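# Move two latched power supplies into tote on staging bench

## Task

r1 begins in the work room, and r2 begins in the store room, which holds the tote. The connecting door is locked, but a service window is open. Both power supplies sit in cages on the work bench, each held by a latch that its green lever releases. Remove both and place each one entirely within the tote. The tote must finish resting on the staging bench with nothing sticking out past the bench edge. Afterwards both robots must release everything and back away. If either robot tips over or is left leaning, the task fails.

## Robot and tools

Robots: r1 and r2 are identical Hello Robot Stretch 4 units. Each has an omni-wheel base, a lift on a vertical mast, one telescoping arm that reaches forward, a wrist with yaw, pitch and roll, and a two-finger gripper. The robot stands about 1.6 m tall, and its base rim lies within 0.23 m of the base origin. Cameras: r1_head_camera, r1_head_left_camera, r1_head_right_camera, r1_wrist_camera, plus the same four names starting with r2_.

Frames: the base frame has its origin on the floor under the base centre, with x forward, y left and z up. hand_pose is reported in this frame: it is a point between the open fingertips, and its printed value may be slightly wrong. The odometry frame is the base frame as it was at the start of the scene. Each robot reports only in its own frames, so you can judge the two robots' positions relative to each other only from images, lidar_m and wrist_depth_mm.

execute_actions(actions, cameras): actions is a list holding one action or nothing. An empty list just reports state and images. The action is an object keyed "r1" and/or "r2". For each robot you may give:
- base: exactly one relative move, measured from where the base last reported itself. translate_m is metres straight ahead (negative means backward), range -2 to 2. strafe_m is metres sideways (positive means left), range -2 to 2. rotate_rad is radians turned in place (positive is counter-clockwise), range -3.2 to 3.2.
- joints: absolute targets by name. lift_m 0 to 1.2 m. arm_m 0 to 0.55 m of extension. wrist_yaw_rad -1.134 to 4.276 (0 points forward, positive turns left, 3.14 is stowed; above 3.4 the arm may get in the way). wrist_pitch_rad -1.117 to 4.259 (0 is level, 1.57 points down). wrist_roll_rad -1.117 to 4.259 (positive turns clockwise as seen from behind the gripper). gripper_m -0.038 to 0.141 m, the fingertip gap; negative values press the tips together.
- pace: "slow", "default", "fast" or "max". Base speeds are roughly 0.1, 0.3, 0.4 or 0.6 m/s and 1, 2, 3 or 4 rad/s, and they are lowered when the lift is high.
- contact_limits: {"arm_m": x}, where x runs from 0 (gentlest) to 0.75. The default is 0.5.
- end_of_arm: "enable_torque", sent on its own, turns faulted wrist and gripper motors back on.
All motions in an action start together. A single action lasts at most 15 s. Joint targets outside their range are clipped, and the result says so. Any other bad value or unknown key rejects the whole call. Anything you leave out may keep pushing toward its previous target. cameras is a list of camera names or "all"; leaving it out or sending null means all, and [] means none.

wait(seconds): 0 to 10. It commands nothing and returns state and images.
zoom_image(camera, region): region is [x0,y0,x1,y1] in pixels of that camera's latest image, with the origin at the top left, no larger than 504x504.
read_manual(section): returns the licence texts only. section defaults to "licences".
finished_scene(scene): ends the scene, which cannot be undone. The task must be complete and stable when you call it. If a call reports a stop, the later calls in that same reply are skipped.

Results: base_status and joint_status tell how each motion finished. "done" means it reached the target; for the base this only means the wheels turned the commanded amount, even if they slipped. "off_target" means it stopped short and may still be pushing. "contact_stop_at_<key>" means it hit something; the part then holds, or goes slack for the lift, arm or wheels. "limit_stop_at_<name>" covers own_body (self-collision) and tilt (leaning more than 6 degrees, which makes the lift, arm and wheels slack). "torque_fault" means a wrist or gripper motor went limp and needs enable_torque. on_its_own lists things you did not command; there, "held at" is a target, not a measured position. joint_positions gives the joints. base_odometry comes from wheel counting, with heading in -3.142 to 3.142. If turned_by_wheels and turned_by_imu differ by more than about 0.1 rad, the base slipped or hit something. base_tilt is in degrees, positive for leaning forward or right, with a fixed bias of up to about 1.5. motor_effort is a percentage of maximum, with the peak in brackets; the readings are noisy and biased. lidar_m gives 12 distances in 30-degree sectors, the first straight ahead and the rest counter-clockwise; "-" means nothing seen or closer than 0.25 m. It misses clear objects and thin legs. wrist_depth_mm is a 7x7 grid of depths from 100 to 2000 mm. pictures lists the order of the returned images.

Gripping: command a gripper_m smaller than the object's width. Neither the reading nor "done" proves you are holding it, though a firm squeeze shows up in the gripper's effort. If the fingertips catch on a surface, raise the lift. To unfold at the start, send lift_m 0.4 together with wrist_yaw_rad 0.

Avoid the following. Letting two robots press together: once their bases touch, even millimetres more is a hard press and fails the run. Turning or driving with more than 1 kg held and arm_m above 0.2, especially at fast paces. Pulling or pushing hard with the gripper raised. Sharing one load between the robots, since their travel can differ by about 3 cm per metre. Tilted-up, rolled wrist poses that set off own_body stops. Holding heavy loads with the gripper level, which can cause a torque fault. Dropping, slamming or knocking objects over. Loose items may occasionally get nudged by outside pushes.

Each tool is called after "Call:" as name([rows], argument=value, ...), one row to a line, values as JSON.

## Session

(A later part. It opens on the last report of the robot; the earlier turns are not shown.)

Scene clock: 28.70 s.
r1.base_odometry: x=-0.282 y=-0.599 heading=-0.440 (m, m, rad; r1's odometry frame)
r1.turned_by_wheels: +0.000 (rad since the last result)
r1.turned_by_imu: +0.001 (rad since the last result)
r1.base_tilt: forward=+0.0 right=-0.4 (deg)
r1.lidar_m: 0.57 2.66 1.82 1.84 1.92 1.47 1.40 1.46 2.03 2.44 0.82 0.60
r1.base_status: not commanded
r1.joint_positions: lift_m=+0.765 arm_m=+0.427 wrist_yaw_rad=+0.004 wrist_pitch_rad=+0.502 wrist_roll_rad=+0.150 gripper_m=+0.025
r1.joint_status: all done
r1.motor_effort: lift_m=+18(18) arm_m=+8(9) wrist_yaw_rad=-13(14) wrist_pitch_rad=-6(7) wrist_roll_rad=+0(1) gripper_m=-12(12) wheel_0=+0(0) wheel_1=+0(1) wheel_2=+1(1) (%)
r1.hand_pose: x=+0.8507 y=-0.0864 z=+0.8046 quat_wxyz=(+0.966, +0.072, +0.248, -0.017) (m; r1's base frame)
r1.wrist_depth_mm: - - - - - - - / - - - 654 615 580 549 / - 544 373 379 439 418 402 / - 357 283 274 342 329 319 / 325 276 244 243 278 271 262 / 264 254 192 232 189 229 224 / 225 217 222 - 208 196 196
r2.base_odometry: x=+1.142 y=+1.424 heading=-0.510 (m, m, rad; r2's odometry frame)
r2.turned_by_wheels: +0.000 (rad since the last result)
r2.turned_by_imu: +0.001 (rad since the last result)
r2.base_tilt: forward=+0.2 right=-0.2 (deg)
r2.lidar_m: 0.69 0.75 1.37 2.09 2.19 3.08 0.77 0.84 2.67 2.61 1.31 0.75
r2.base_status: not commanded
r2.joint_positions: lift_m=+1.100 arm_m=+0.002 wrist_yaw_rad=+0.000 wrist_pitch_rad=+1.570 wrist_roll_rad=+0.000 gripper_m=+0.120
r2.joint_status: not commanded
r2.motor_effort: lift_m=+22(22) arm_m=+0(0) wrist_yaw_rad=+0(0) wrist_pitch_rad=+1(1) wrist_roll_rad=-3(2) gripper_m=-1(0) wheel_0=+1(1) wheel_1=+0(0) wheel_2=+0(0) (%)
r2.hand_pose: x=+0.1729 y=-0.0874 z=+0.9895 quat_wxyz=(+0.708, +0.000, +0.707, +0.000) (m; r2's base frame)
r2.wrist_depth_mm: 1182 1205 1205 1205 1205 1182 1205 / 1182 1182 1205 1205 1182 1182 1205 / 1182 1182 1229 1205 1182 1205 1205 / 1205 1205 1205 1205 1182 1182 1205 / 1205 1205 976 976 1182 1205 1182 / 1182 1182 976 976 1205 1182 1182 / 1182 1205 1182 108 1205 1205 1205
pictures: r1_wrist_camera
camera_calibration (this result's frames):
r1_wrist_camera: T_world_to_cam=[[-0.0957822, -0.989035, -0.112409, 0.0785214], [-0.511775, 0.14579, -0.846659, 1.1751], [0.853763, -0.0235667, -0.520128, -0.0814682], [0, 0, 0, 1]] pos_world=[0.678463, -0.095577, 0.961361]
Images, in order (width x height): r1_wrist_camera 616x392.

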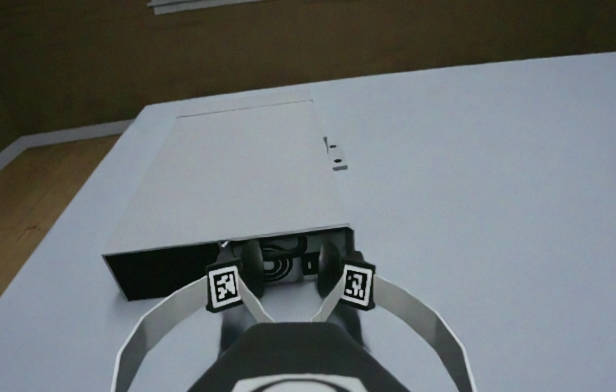

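Call:
execute_actions([
  {"r1":{"joints":{"arm_m":0.405},"contact_limits":{"arm_m":0.3},"pace":"slow"}},
], cameras=["r1_wrist_camera"])

Scene clock: 30.03 s.
r1.base_odometry: x=-0.282 y=-0.599 heading=-0.440 (m, m, rad; r1's odometry frame)
r1.turned_by_wheels: +0.000 (rad since the last result)
r1.turned_by_imu: +0.000 (rad since the last result)
r1.base_tilt: forward=-0.1 right=-0.3 (deg)
r1.lidar_m: 0.55 2.64 1.80 1.84 1.92 1.45 1.40 1.47 2.04 2.44 0.85 0.60
r1.base_status: not commanded
r1.joint_positions: lift_m=+0.765 arm_m=+0.407 wrist_yaw_rad=+0.000 wrist_pitch_rad=+0.502 wrist_roll_rad=+0.150 gripper_m=+0.025
r1.joint_status: all done
r1.motor_effort: lift_m=+18(18) arm_m=-9(9) wrist_yaw_rad=-2(16) wrist_pitch_rad=-5(6) wrist_roll_rad=+0(1) gripper_m=-3(11) wheel_0=+0(1) wheel_1=-1(1) wheel_2=+0(2) (%)
r1.contact_limits: arm_m 0.3
r1.hand_pose: x=+0.8305 y=-0.0874 z=+0.8047 quat_wxyz=(+0.966, +0.072, +0.247, -0.018) (m; r1's base frame)
r1.wrist_depth_mm: - - - - - - - / - - - 668 621 580 554 / - 549 373 384 439 418 404 / 1921 327 285 277 343 330 319 / 322 293 270 266 282 271 263 / 265 258 196 228 187 230 225 / 227 213 223 - 206 198 196
r2.base_odometry: x=+1.142 y=+1.424 heading=-0.510 (m, m, rad; r2's odometry frame)
r2.turned_by_wheels: +0.000 (rad since the last result)
r2.turned_by_imu: +0.000 (rad since the last result)
r2.base_tilt: forward=+0.1 right=-0.2 (deg)
r2.lidar_m: 0.70 0.75 1.34 2.09 2.21 3.05 0.76 0.83 2.68 2.61 1.30 0.74
r2.base_status: not commanded
r2.joint_positions: lift_m=+1.100 arm_m=+0.002 wrist_yaw_rad=+0.000 wrist_pitch_rad=+1.570 wrist_roll_rad=+0.000 gripper_m=+0.120
r2.joint_status: not commanded
r2.motor_effort: lift_m=+22(22) arm_m=+0(0) wrist_yaw_rad=-1(0) wrist_pitch_rad=+1(1) wrist_roll_rad=-2(0) gripper_m=+0(1) wheel_0=+1(1) wheel_1=+0(0) wheel_2=+0(0) (%)
r2.hand_pose: x=+0.1729 y=-0.0874 z=+0.9895 quat_wxyz=(+0.708, +0.000, +0.707, +0.000) (m; r2's base frame)
r2.wrist_depth_mm: 1182 1205 1182 1205 1205 1205 1205 / 1205 1182 1205 1205 1182 1182 1205 / 1182 1182 1205 1229 1182 1205 1205 / 1182 1182 1182 1182 1205 1205 1205 / 1182 1182 991 976 1205 1182 1205 / 1182 1182 991 991 1205 1182 1182 / 1205 1182 1182 108 1182 1182 1205
pictures: r1_wrist_camera
camera_calibration (this result's frames):
r1_wrist_camera: T_world_to_cam=[[-0.0995645, -0.988657, -0.112449, 0.0788387], [-0.510875, 0.147769, -0.846859, 1.16459], [0.85387, -0.0268699, -0.519793, -0.0648704], [0, 0, 0, 1]] pos_world=[0.658201, -0.0958898, 0.961392]
Images, in order (width x height): r1_wrist_camera 616x392.

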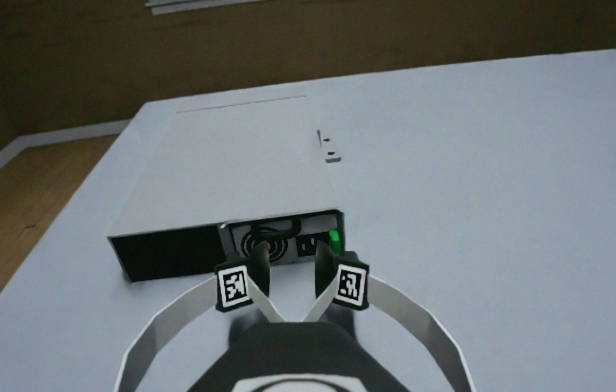

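Call:
execute_actions([
  {"r1":{"joints":{"gripper_m":0.056}}},
], cameras=[])

Call:
execute_actions([
  {"r1":{"joints":{"arm_m":0.44},"contact_limits":{"arm_m":0.1},"pace":"slow"}},
], cameras=["r1_wrist_camera"])

Call:
zoom_image(camera="r1_wrist_camera", region=[180, 200, 420, 320])

Scene clock: 31.40 s.
r1.base_odometry: x=-0.282 y=-0.599 heading=-0.440 (m, m, rad; r1's odometry frame)
r1.turned_by_wheels: +0.000 (rad since the last result)
r1.turned_by_imu: +0.000 (rad since the last result)
r1.base_tilt: forward=+0.0 right=-0.4 (deg)
r1.lidar_m: 0.56 2.63 1.81 1.85 1.91 1.47 1.40 1.47 2.05 2.44 0.85 0.61
r1.base_status: not commanded
r1.joint_positions: lift_m=+0.765 arm_m=+0.407 wrist_yaw_rad=+0.000 wrist_pitch_rad=+0.502 wrist_roll_rad=+0.150 gripper_m=+0.056
r1.joint_status: all done
r1.motor_effort: lift_m=+19(18) arm_m=-9(10) wrist_yaw_rad=-3(2) wrist_pitch_rad=-5(4) wrist_roll_rad=+0(1) gripper_m=-3(3) wheel_0=+1(1) wheel_1=-1(1) wheel_2=+0(0) (%)
r1.hand_pose: x=+0.8305 y=-0.0874 z=+0.8047 quat_wxyz=(+0.966, +0.072, +0.247, -0.018) (m; r1's base frame)
r1.wrist_depth_mm: - - - - - - - / - - - 661 621 580 554 / - 544 375 387 439 424 407 / 1983 324 285 278 342 327 320 / 322 293 271 270 277 271 264 / 264 257 197 237 202 230 224 / 226 217 222 - 208 197 197
r2.base_odometry: x=+1.142 y=+1.424 heading=-0.510 (m, m, rad; r2's odometry frame)
r2.turned_by_wheels: +0.000 (rad since the last result)
r2.turned_by_imu: +0.000 (rad since the last result)
r2.base_tilt: forward=+0.1 right=-0.2 (deg)
r2.lidar_m: 0.71 0.75 1.36 2.10 2.20 3.07 0.74 0.82 2.67 2.64 1.30 0.73
r2.base_status: not commanded
r2.joint_positions: lift_m=+1.100 arm_m=+0.002 wrist_yaw_rad=+0.000 wrist_pitch_rad=+1.570 wrist_roll_rad=+0.000 gripper_m=+0.120
r2.joint_status: not commanded
r2.motor_effort: lift_m=+22(22) arm_m=+0(0) wrist_yaw_rad=+0(0) wrist_pitch_rad=+0(1) wrist_roll_rad=-3(6) gripper_m=-1(0) wheel_0=+1(1) wheel_1=+0(0) wheel_2=+0(0) (%)
r2.hand_pose: x=+0.1729 y=-0.0874 z=+0.9895 quat_wxyz=(+0.708, +0.000, +0.707, +0.000) (m; r2's base frame)
r2.wrist_depth_mm: 1205 1205 1205 1205 1182 1182 1205 / 1205 1205 1182 1205 1205 1205 1205 / 1205 1205 1205 1205 1205 1182 1205 / 1182 1205 1205 1182 1205 1205 1205 / 1182 1205 976 991 1182 1205 1182 / 1182 1205 991 976 1182 1205 1205 / 1182 1182 1182 108 1182 1205 1205
pictures: none
No camera images: the call's "cameras" was empty. Leave "cameras" out to get every camera's image.

Scene clock: 32.73 s.
r1.base_odometry: x=-0.282 y=-0.599 heading=-0.440 (m, m, rad; r1's odometry frame)
r1.turned_by_wheels: +0.000 (rad since the last result)
r1.turned_by_imu: +0.000 (rad since the last result)
r1.base_tilt: forward=-0.1 right=-0.3 (deg)
r1.lidar_m: 0.58 2.64 1.80 1.85 1.94 1.45 1.39 1.47 2.01 2.44 0.85 0.59
r1.base_status: not commanded
r1.joint_positions: lift_m=+0.765 arm_m=+0.435 wrist_yaw_rad=-0.004 wrist_pitch_rad=+0.510 wrist_roll_rad=+0.149 gripper_m=+0.056
r1.joint_status: arm_m contact_stop (moved +0.029 of +0.033)
r1.on_its_own: arm_m is slack since a contact_stop (your +0.440 is given up); wrist_pitch_rad is at rest, and its effort (-29) is outside its rest range (-23 to +23)
r1.motor_effort: lift_m=+18(18) arm_m=+0(17) wrist_yaw_rad=+9(10) wrist_pitch_rad=-29(30) wrist_roll_rad=+2(1) gripper_m=-1(3) wheel_0=+2(2) wheel_1=+2(2) wheel_2=-6(7) (%)
r1.contact_limits: arm_m 0.1
r1.hand_pose: x=+0.8576 y=-0.0884 z=+0.8026 quat_wxyz=(+0.965, +0.073, +0.251, -0.021) (m; r1's base frame)
r1.wrist_depth_mm: - - - - - - - / - - - 634 591 559 535 / - 500 364 370 427 410 397 / 1921 303 277 271 336 325 315 / 314 251 238 239 274 268 260 / 259 244 231 236 203 227 222 / 223 216 220 - 206 195 195
r2.base_odometry: x=+1.142 y=+1.424 heading=-0.510 (m, m, rad; r2's odometry frame)
r2.turned_by_wheels: +0.000 (rad since the last result)
r2.turned_by_imu: +0.000 (rad since the last result)
r2.base_tilt: forward=+0.1 right=-0.2 (deg)
r2.lidar_m: 0.68 0.73 1.39 2.10 2.21 3.08 0.74 0.85 2.69 2.61 1.33 0.74
r2.base_status: not commanded
r2.joint_positions: lift_m=+1.100 arm_m=+0.002 wrist_yaw_rad=+0.000 wrist_pitch_rad=+1.570 wrist_roll_rad=+0.000 gripper_m=+0.120
r2.joint_status: not commanded
r2.motor_effort: lift_m=+22(22) arm_m=-1(1) wrist_yaw_rad=+0(0) wrist_pitch_rad=+1(1) wrist_roll_rad=-4(3) gripper_m=-1(1) wheel_0=+1(1) wheel_1=+0(0) wheel_2=+0(0) (%)
r2.hand_pose: x=+0.1729 y=-0.0874 z=+0.9895 quat_wxyz=(+0.708, +0.000, +0.707, +0.000) (m; r2's base frame)
r2.wrist_depth_mm: 1182 1182 1205 1205 1205 1182 1205 / 1182 1205 1205 1205 1205 1182 1205 / 1182 1205 1182 1205 1182 1205 1205 / 1182 1182 1182 1205 1182 1205 1205 / 1182 1205 976 991 1182 1205 1205 / 1182 1205 976 991 1182 1182 1182 / 1182 1182 1182 108 1182 1205 1205
pictures: r1_wrist_camera
camera_calibration (this result's frames):
r1_wrist_camera: T_world_to_cam=[[-0.104146, -0.988338, -0.111091, 0.083173], [-0.517456, 0.149236, -0.842596, 1.17911], [0.849348, -0.0302682, -0.526964, -0.0797735], [0, 0, 0, 1]] pos_world=[0.686555, -0.0961772, 0.960715]
Images, in order (width x height): r1_wrist_camera 616x392.

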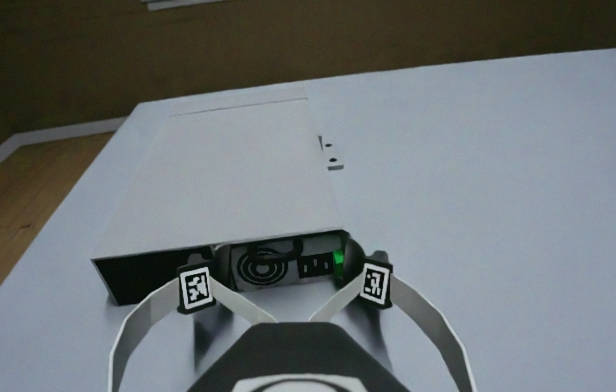

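Region (180, 200, 420, 320) of r1_wrist_camera's 616x392 image, scaled by 2.100.

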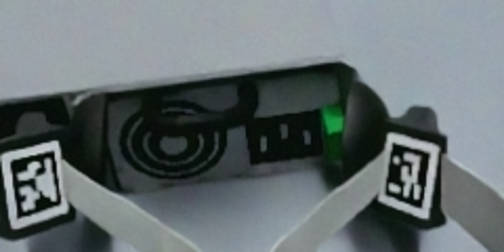

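Call:
execute_actions([
  {"r1":{"joints":{"arm_m":0.415},"pace":"slow"}},
], cameras=[])

Call:
execute_actions([
  {"r1":{"joints":{"arm_m":0.428},"contact_limits":{"arm_m":0.1},"pace":"slow"}},
], cameras=[])

Call:
execute_actions([
  {"r1":{"joints":{"gripper_m":0.045}}},
], cameras=["r1_wrist_camera"])

Call:
zoom_image(camera="r1_wrist_camera", region=[180, 200, 420, 320])

Scene clock: 34.17 s.
r1.base_odometry: x=-0.282 y=-0.599 heading=-0.440 (m, m, rad; r1's odometry frame)
r1.turned_by_wheels: +0.000 (rad since the last result)
r1.turned_by_imu: +0.000 (rad since the last result)
r1.base_tilt: forward=-0.1 right=-0.4 (deg)
r1.lidar_m: 0.58 2.65 1.82 1.85 1.92 1.47 1.38 1.45 2.05 2.45 0.85 0.60
r1.base_status: not commanded
r1.joint_positions: lift_m=+0.765 arm_m=+0.417 wrist_yaw_rad=+0.000 wrist_pitch_rad=+0.502 wrist_roll_rad=+0.150 gripper_m=+0.056
r1.joint_status: all done
r1.motor_effort: lift_m=+18(18) arm_m=-9(8) wrist_yaw_rad=+0(9) wrist_pitch_rad=-8(28) wrist_roll_rad=-1(2) gripper_m=-2(3) wheel_0=+1(2) wheel_1=+0(2) wheel_2=-2(7) (%)
r1.hand_pose: x=+0.8404 y=-0.0875 z=+0.8045 quat_wxyz=(+0.966, +0.072, +0.248, -0.019) (m; r1's base frame)
r1.wrist_depth_mm: - - - - - - - / - - - 661 609 580 554 / - 521 373 382 439 418 404 / 1983 322 285 276 343 329 320 / 320 279 252 259 276 270 264 / 264 257 196 236 203 229 224 / 226 218 223 - 208 197 197
r2.base_odometry: x=+1.142 y=+1.424 heading=-0.510 (m, m, rad; r2's odometry frame)
r2.turned_by_wheels: +0.000 (rad since the last result)
r2.turned_by_imu: +0.000 (rad since the last result)
r2.base_tilt: forward=+0.1 right=-0.2 (deg)
r2.lidar_m: 0.68 0.74 1.37 2.08 2.22 3.11 0.74 0.82 2.68 2.62 1.33 0.74
r2.base_status: not commanded
r2.joint_positions: lift_m=+1.100 arm_m=+0.002 wrist_yaw_rad=+0.000 wrist_pitch_rad=+1.570 wrist_roll_rad=+0.000 gripper_m=+0.120
r2.joint_status: not commanded
r2.motor_effort: lift_m=+22(22) arm_m=-1(1) wrist_yaw_rad=+0(0) wrist_pitch_rad=+0(1) wrist_roll_rad=-3(5) gripper_m=-2(1) wheel_0=+1(1) wheel_1=+0(0) wheel_2=-1(0) (%)
r2.hand_pose: x=+0.1729 y=-0.0874 z=+0.9895 quat_wxyz=(+0.708, +0.000, +0.707, +0.000) (m; r2's base frame)
r2.wrist_depth_mm: 1182 1205 1182 1182 1182 1182 1205 / 1205 1182 1205 1182 1205 1205 1205 / 1182 1205 1205 1182 1205 1182 1205 / 1205 1205 1182 1182 1205 1205 1205 / 1182 1182 991 976 1205 1205 1205 / 1160 1182 991 991 1182 1205 1182 / 1182 1182 1182 108 1205 1182 1205
pictures: none
No camera images: the call's "cameras" was empty. Leave "cameras" out to get every camera's image.

Scene clock: 35.17 s.
r1.base_odometry: x=-0.282 y=-0.599 heading=-0.440 (m, m, rad; r1's odometry frame)
r1.turned_by_wheels: +0.000 (rad since the last result)
r1.turned_by_imu: +0.000 (rad since the last result)
r1.base_tilt: forward=+0.0 right=-0.4 (deg)
r1.lidar_m: 0.55 2.65 1.80 1.85 1.93 1.46 1.41 1.45 2.04 2.44 0.84 0.60
r1.base_status: not commanded
r1.joint_positions: lift_m=+0.765 arm_m=+0.426 wrist_yaw_rad=+0.000 wrist_pitch_rad=+0.502 wrist_roll_rad=+0.150 gripper_m=+0.056
r1.joint_status: all done
r1.motor_effort: lift_m=+18(18) arm_m=+9(11) wrist_yaw_rad=+0(0) wrist_pitch_rad=-8(8) wrist_roll_rad=+1(1) gripper_m=-2(2) wheel_0=+1(1) wheel_1=+1(0) wheel_2=-2(2) (%)
r1.contact_limits: arm_m 0.1
r1.hand_pose: x=+0.8501 y=-0.0875 z=+0.8045 quat_wxyz=(+0.966, +0.072, +0.248, -0.019) (m; r1's base frame)
r1.wrist_depth_mm: - - - - - - - / - - - 647 615 574 554 / - 525 373 379 439 418 402 / 1983 324 283 276 343 330 320 / 322 277 244 246 278 271 264 / 264 257 196 237 204 229 224 / 225 217 222 - 208 197 197
r2.base_odometry: x=+1.142 y=+1.424 heading=-0.510 (m, m, rad; r2's odometry frame)
r2.turned_by_wheels: +0.000 (rad since the last result)
r2.turned_by_imu: +0.000 (rad since the last result)
r2.base_tilt: forward=+0.1 right=-0.2 (deg)
r2.lidar_m: 0.69 0.75 1.40 2.11 2.20 3.07 0.75 0.85 2.69 2.62 1.33 0.76
r2.base_status: not commanded
r2.joint_positions: lift_m=+1.100 arm_m=+0.002 wrist_yaw_rad=+0.000 wrist_pitch_rad=+1.570 wrist_roll_rad=+0.000 gripper_m=+0.120
r2.joint_status: not commanded
r2.motor_effort: lift_m=+22(22) arm_m=+0(0) wrist_yaw_rad=+0(0) wrist_pitch_rad=+0(2) wrist_roll_rad=-3(3) gripper_m=+0(1) wheel_0=+1(1) wheel_1=+0(0) wheel_2=-1(0) (%)
r2.hand_pose: x=+0.1729 y=-0.0874 z=+0.9895 quat_wxyz=(+0.708, +0.000, +0.707, +0.000) (m; r2's base frame)
r2.wrist_depth_mm: 1182 1182 1205 1205 1205 1182 1205 / 1182 1205 1205 1182 1205 1205 1205 / 1182 1182 1182 1205 1205 1205 1205 / 1182 1182 1205 1182 1205 1182 1182 / 1182 1182 991 991 1205 1182 1182 / 1182 1205 976 991 1182 1205 1205 / 1182 1182 1182 108 1182 1205 1182
pictures: none
No camera images: the call's "cameras" was empty. Leave "cameras" out to get every camera's image.

Scene clock: 35.93 s.
r1.base_odometry: x=-0.282 y=-0.599 heading=-0.440 (m, m, rad; r1's odometry frame)
r1.turned_by_wheels: +0.000 (rad since the last result)
r1.turned_by_imu: +0.000 (rad since the last result)
r1.base_tilt: forward=-0.1 right=-0.3 (deg)
r1.lidar_m: 0.57 2.66 1.80 1.84 1.92 1.47 1.40 1.46 2.03 2.44 0.85 0.60
r1.base_status: not commanded
r1.joint_positions: lift_m=+0.765 arm_m=+0.426 wrist_yaw_rad=-0.002 wrist_pitch_rad=+0.502 wrist_roll_rad=+0.150 gripper_m=+0.045
r1.joint_status: all done
r1.motor_effort: lift_m=+18(18) arm_m=+9(9) wrist_yaw_rad=+3(3) wrist_pitch_rad=-8(8) wrist_roll_rad=+1(1) gripper_m=-5(5) wheel_0=+0(1) wheel_1=+0(0) wheel_2=-2(2) (%)
r1.hand_pose: x=+0.8500 y=-0.0878 z=+0.8045 quat_wxyz=(+0.966, +0.073, +0.248, -0.019) (m; r1's base frame)
r1.wrist_depth_mm: - - - - - - - / - - - 654 621 585 554 / - 525 370 379 442 418 407 / 1921 325 283 276 340 330 319 / 320 265 241 245 279 270 263 / 263 256 198 238 194 229 224 / 226 218 222 - 208 196 196
r2.base_odometry: x=+1.142 y=+1.424 heading=-0.510 (m, m, rad; r2's odometry frame)
r2.turned_by_wheels: +0.000 (rad since the last result)
r2.turned_by_imu: +0.000 (rad since the last result)
r2.base_tilt: forward=+0.1 right=-0.2 (deg)
r2.lidar_m: 0.71 0.75 1.40 2.09 2.20 3.06 0.76 0.83 2.66 2.63 1.32 0.73
r2.base_status: not commanded
r2.joint_positions: lift_m=+1.100 arm_m=+0.002 wrist_yaw_rad=+0.000 wrist_pitch_rad=+1.570 wrist_roll_rad=+0.000 gripper_m=+0.120
r2.joint_status: not commanded
r2.motor_effort: lift_m=+22(22) arm_m=-1(0) wrist_yaw_rad=-1(0) wrist_pitch_rad=+1(1) wrist_roll_rad=-2(2) gripper_m=+0(1) wheel_0=+1(1) wheel_1=+0(0) wheel_2=+0(0) (%)
r2.hand_pose: x=+0.1729 y=-0.0874 z=+0.9895 quat_wxyz=(+0.708, +0.000, +0.707, +0.000) (m; r2's base frame)
r2.wrist_depth_mm: 1182 1205 1205 1205 1205 1205 1205 / 1182 1182 1205 1205 1205 1205 1205 / 1182 1205 1205 1205 1205 1182 1205 / 1205 1182 1182 1182 1182 1205 1205 / 1182 1182 991 991 1205 1182 1205 / 1182 1182 991 976 1205 1182 1205 / 1182 1182 1182 108 1182 1182 1205
pictures: r1_wrist_camera
camera_calibration (this result's frames):
r1_wrist_camera: T_world_to_cam=[[-0.101408, -0.988481, -0.112347, 0.0818045], [-0.511319, 0.148659, -0.846436, 1.17452], [0.853387, -0.0283903, -0.520504, -0.0807295], [0, 0, 0, 1]] pos_world=[0.677742, -0.0960321, 0.961325]
Images, in order (width x height): r1_wrist_camera 616x392.

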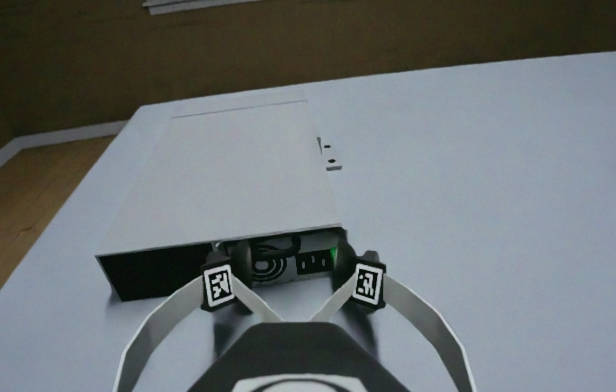

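Region (180, 200, 420, 320) of r1_wrist_camera's 616x392 image, scaled by 2.100.

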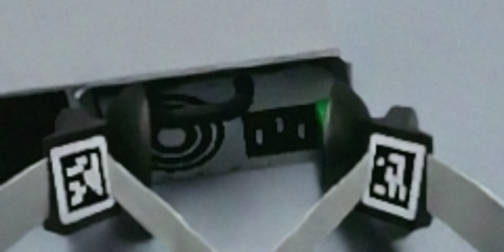

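Now push forward while squeezing.

Call:
execute_actions([
  {"r1":{"joints":{"arm_m":0.436},"contact_limits":{"arm_m":0.1},"pace":"slow"}},
], cameras=["r1_wrist_camera"])

Call:
zoom_image(camera="r1_wrist_camera", region=[180, 200, 420, 320])

Scene clock: 38.13 s.
r1.base_odometry: x=-0.282 y=-0.599 heading=-0.440 (m, m, rad; r1's odometry frame)
r1.turned_by_wheels: +0.000 (rad since the last result)
r1.turned_by_imu: +0.000 (rad since the last result)
r1.base_tilt: forward=-0.1 right=-0.4 (deg)
r1.lidar_m: 0.58 2.66 1.81 1.84 1.92 1.46 1.40 1.45 2.05 2.45 0.84 0.62
r1.base_status: not commanded
r1.joint_positions: lift_m=+0.765 arm_m=+0.433 wrist_yaw_rad=-0.004 wrist_pitch_rad=+0.507 wrist_roll_rad=+0.150 gripper_m=+0.045
r1.joint_status: all done
r1.motor_effort: lift_m=+18(18) arm_m=+14(17) wrist_yaw_rad=+10(11) wrist_pitch_rad=-22(23) wrist_roll_rad=+1(0) gripper_m=-3(3) wheel_0=+0(0) wheel_1=+1(1) wheel_2=-4(4) (%)
r1.contact_limits: arm_m 0.1
r1.hand_pose: x=+0.8561 y=-0.0885 z=+0.8032 quat_wxyz=(+0.965, +0.073, +0.250, -0.021) (m; r1's base frame)
r1.wrist_depth_mm: - - - - - - - / - - - 634 603 569 544 / - 504 366 373 433 413 397 / 1863 306 279 273 338 325 315 / 314 252 238 239 277 268 260 / 263 250 195 236 192 228 222 / 224 218 221 - 207 195 196
r2.base_odometry: x=+1.142 y=+1.424 heading=-0.510 (m, m, rad; r2's odometry frame)
r2.turned_by_wheels: +0.000 (rad since the last result)
r2.turned_by_imu: +0.001 (rad since the last result)
r2.base_tilt: forward=+0.1 right=-0.2 (deg)
r2.lidar_m: 0.71 0.71 1.39 2.09 2.18 3.07 0.76 0.83 2.69 2.61 1.31 0.74
r2.base_status: not commanded
r2.joint_positions: lift_m=+1.100 arm_m=+0.002 wrist_yaw_rad=+0.000 wrist_pitch_rad=+1.570 wrist_roll_rad=+0.000 gripper_m=+0.120
r2.joint_status: not commanded
r2.motor_effort: lift_m=+22(22) arm_m=+0(1) wrist_yaw_rad=+0(0) wrist_pitch_rad=+0(0) wrist_roll_rad=-5(2) gripper_m=+0(2) wheel_0=+1(1) wheel_1=+0(0) wheel_2=+0(0) (%)
r2.hand_pose: x=+0.1729 y=-0.0874 z=+0.9895 quat_wxyz=(+0.708, +0.000, +0.707, +0.000) (m; r2's base frame)
r2.wrist_depth_mm: 1182 1182 1205 1205 1205 1205 1205 / 1182 1182 1205 1205 1182 1182 1205 / 1205 1182 1205 1205 1205 1182 1205 / 1182 1182 1182 1205 1182 1205 1205 / 1205 1205 976 991 1182 1182 1205 / 1182 1182 991 991 1205 1205 1182 / 1182 1182 1182 108 1182 1205 1205
pictures: r1_wrist_camera
camera_calibration (this result's frames):
r1_wrist_camera: T_world_to_cam=[[-0.104778, -0.988179, -0.111911, 0.084149], [-0.515208, 0.150189, -0.843803, 1.17801], [0.850636, -0.0307544, -0.524854, -0.081005], [0, 0, 0, 1]] pos_world=[0.684644, -0.0962613, 0.960912]
Images, in order (width x height): r1_wrist_camera 616x392.

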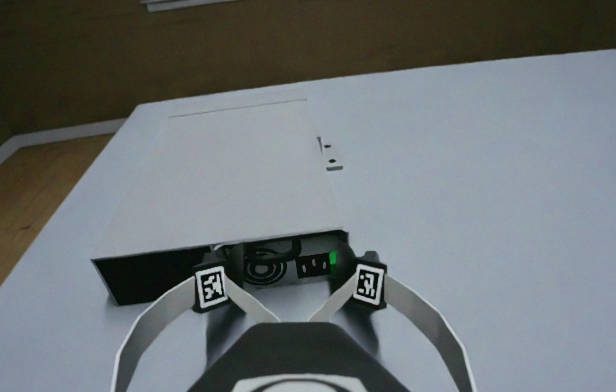

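Region (180, 200, 420, 320) of r1_wrist_camera's 616x392 image, scaled by 2.100.

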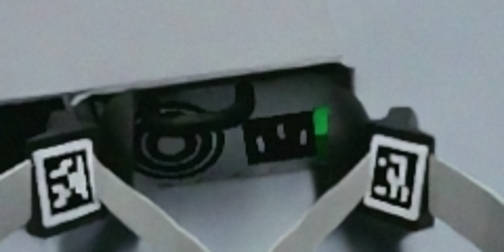

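Call:
execute_actions([
  {"r1":{"joints":{"gripper_m":0.03}}},
], cameras=["r1_wrist_camera"])

Call:
zoom_image(camera="r1_wrist_camera", region=[180, 200, 420, 320])

Scene clock: 39.13 s.
r1.base_odometry: x=-0.282 y=-0.599 heading=-0.440 (m, m, rad; r1's odometry frame)
r1.turned_by_wheels: +0.000 (rad since the last result)
r1.turned_by_imu: +0.000 (rad since the last result)
r1.base_tilt: forward=+0.0 right=-0.3 (deg)
r1.lidar_m: 0.57 2.64 1.82 1.85 1.94 1.47 1.40 1.48 2.03 2.45 0.85 0.60
r1.base_status: not commanded
r1.joint_positions: lift_m=+0.765 arm_m=+0.434 wrist_yaw_rad=-0.001 wrist_pitch_rad=+0.507 wrist_roll_rad=+0.150 gripper_m=+0.030
r1.joint_status: all done
r1.motor_effort: lift_m=+19(18) arm_m=+12(14) wrist_yaw_rad=+1(11) wrist_pitch_rad=-21(23) wrist_roll_rad=-1(1) gripper_m=-10(10) wheel_0=+1(1) wheel_1=+1(1) wheel_2=-4(4) (%)
r1.hand_pose: x=+0.8568 y=-0.0876 z=+0.8032 quat_wxyz=(+0.965, +0.072, +0.250, -0.019) (m; r1's base frame)
r1.wrist_depth_mm: - - - - - - - / - - - 640 603 559 544 / - 512 364 370 430 410 397 / 1921 320 278 272 336 324 314 / 317 254 236 237 276 267 260 / 260 254 192 236 195 228 222 / 224 215 220 - 206 195 194
r2.base_odometry: x=+1.142 y=+1.424 heading=-0.510 (m, m, rad; r2's odometry frame)
r2.turned_by_wheels: +0.000 (rad since the last result)
r2.turned_by_imu: +0.000 (rad since the last result)
r2.base_tilt: forward=+0.2 right=-0.2 (deg)
r2.lidar_m: 0.71 0.73 1.37 2.09 2.21 3.09 0.77 0.83 2.68 2.64 1.33 0.73
r2.base_status: not commanded
r2.joint_positions: lift_m=+1.100 arm_m=+0.002 wrist_yaw_rad=+0.000 wrist_pitch_rad=+1.570 wrist_roll_rad=+0.000 gripper_m=+0.120
r2.joint_status: not commanded
r2.motor_effort: lift_m=+21(22) arm_m=+0(1) wrist_yaw_rad=+0(0) wrist_pitch_rad=+1(1) wrist_roll_rad=-4(3) gripper_m=-1(1) wheel_0=+1(1) wheel_1=+0(0) wheel_2=+0(0) (%)
r2.hand_pose: x=+0.1729 y=-0.0874 z=+0.9895 quat_wxyz=(+0.708, +0.000, +0.707, +0.000) (m; r2's base frame)
r2.wrist_depth_mm: 1205 1182 1205 1205 1205 1182 1205 / 1205 1182 1182 1205 1182 1205 1205 / 1205 1182 1205 1205 1182 1205 1205 / 1182 1205 1182 1205 1182 1205 1205 / 1205 1160 991 991 1182 1182 1182 / 1182 1182 991 991 1182 1182 1205 / 1182 1182 1182 108 1205 1205 1205
pictures: r1_wrist_camera
camera_calibration (this result's frames):
r1_wrist_camera: T_world_to_cam=[[-0.101127, -0.988559, -0.111911, 0.0819795], [-0.51576, 0.148285, -0.843803, 1.17853], [0.850744, -0.0276117, -0.524854, -0.0813811], [0, 0, 0, 1]] pos_world=[0.685365, -0.0959639, 0.960912]
Images, in order (width x height): r1_wrist_camera 616x392.

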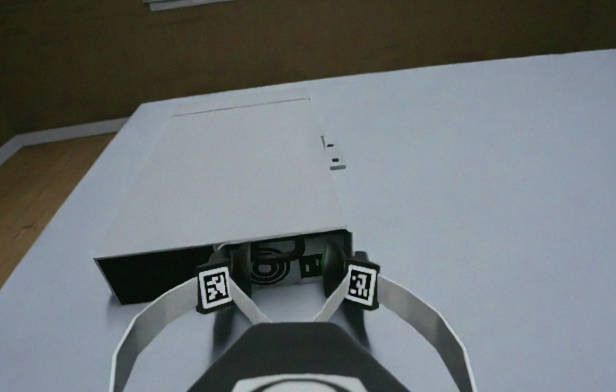

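Region (180, 200, 420, 320) of r1_wrist_camera's 616x392 image, scaled by 2.100.

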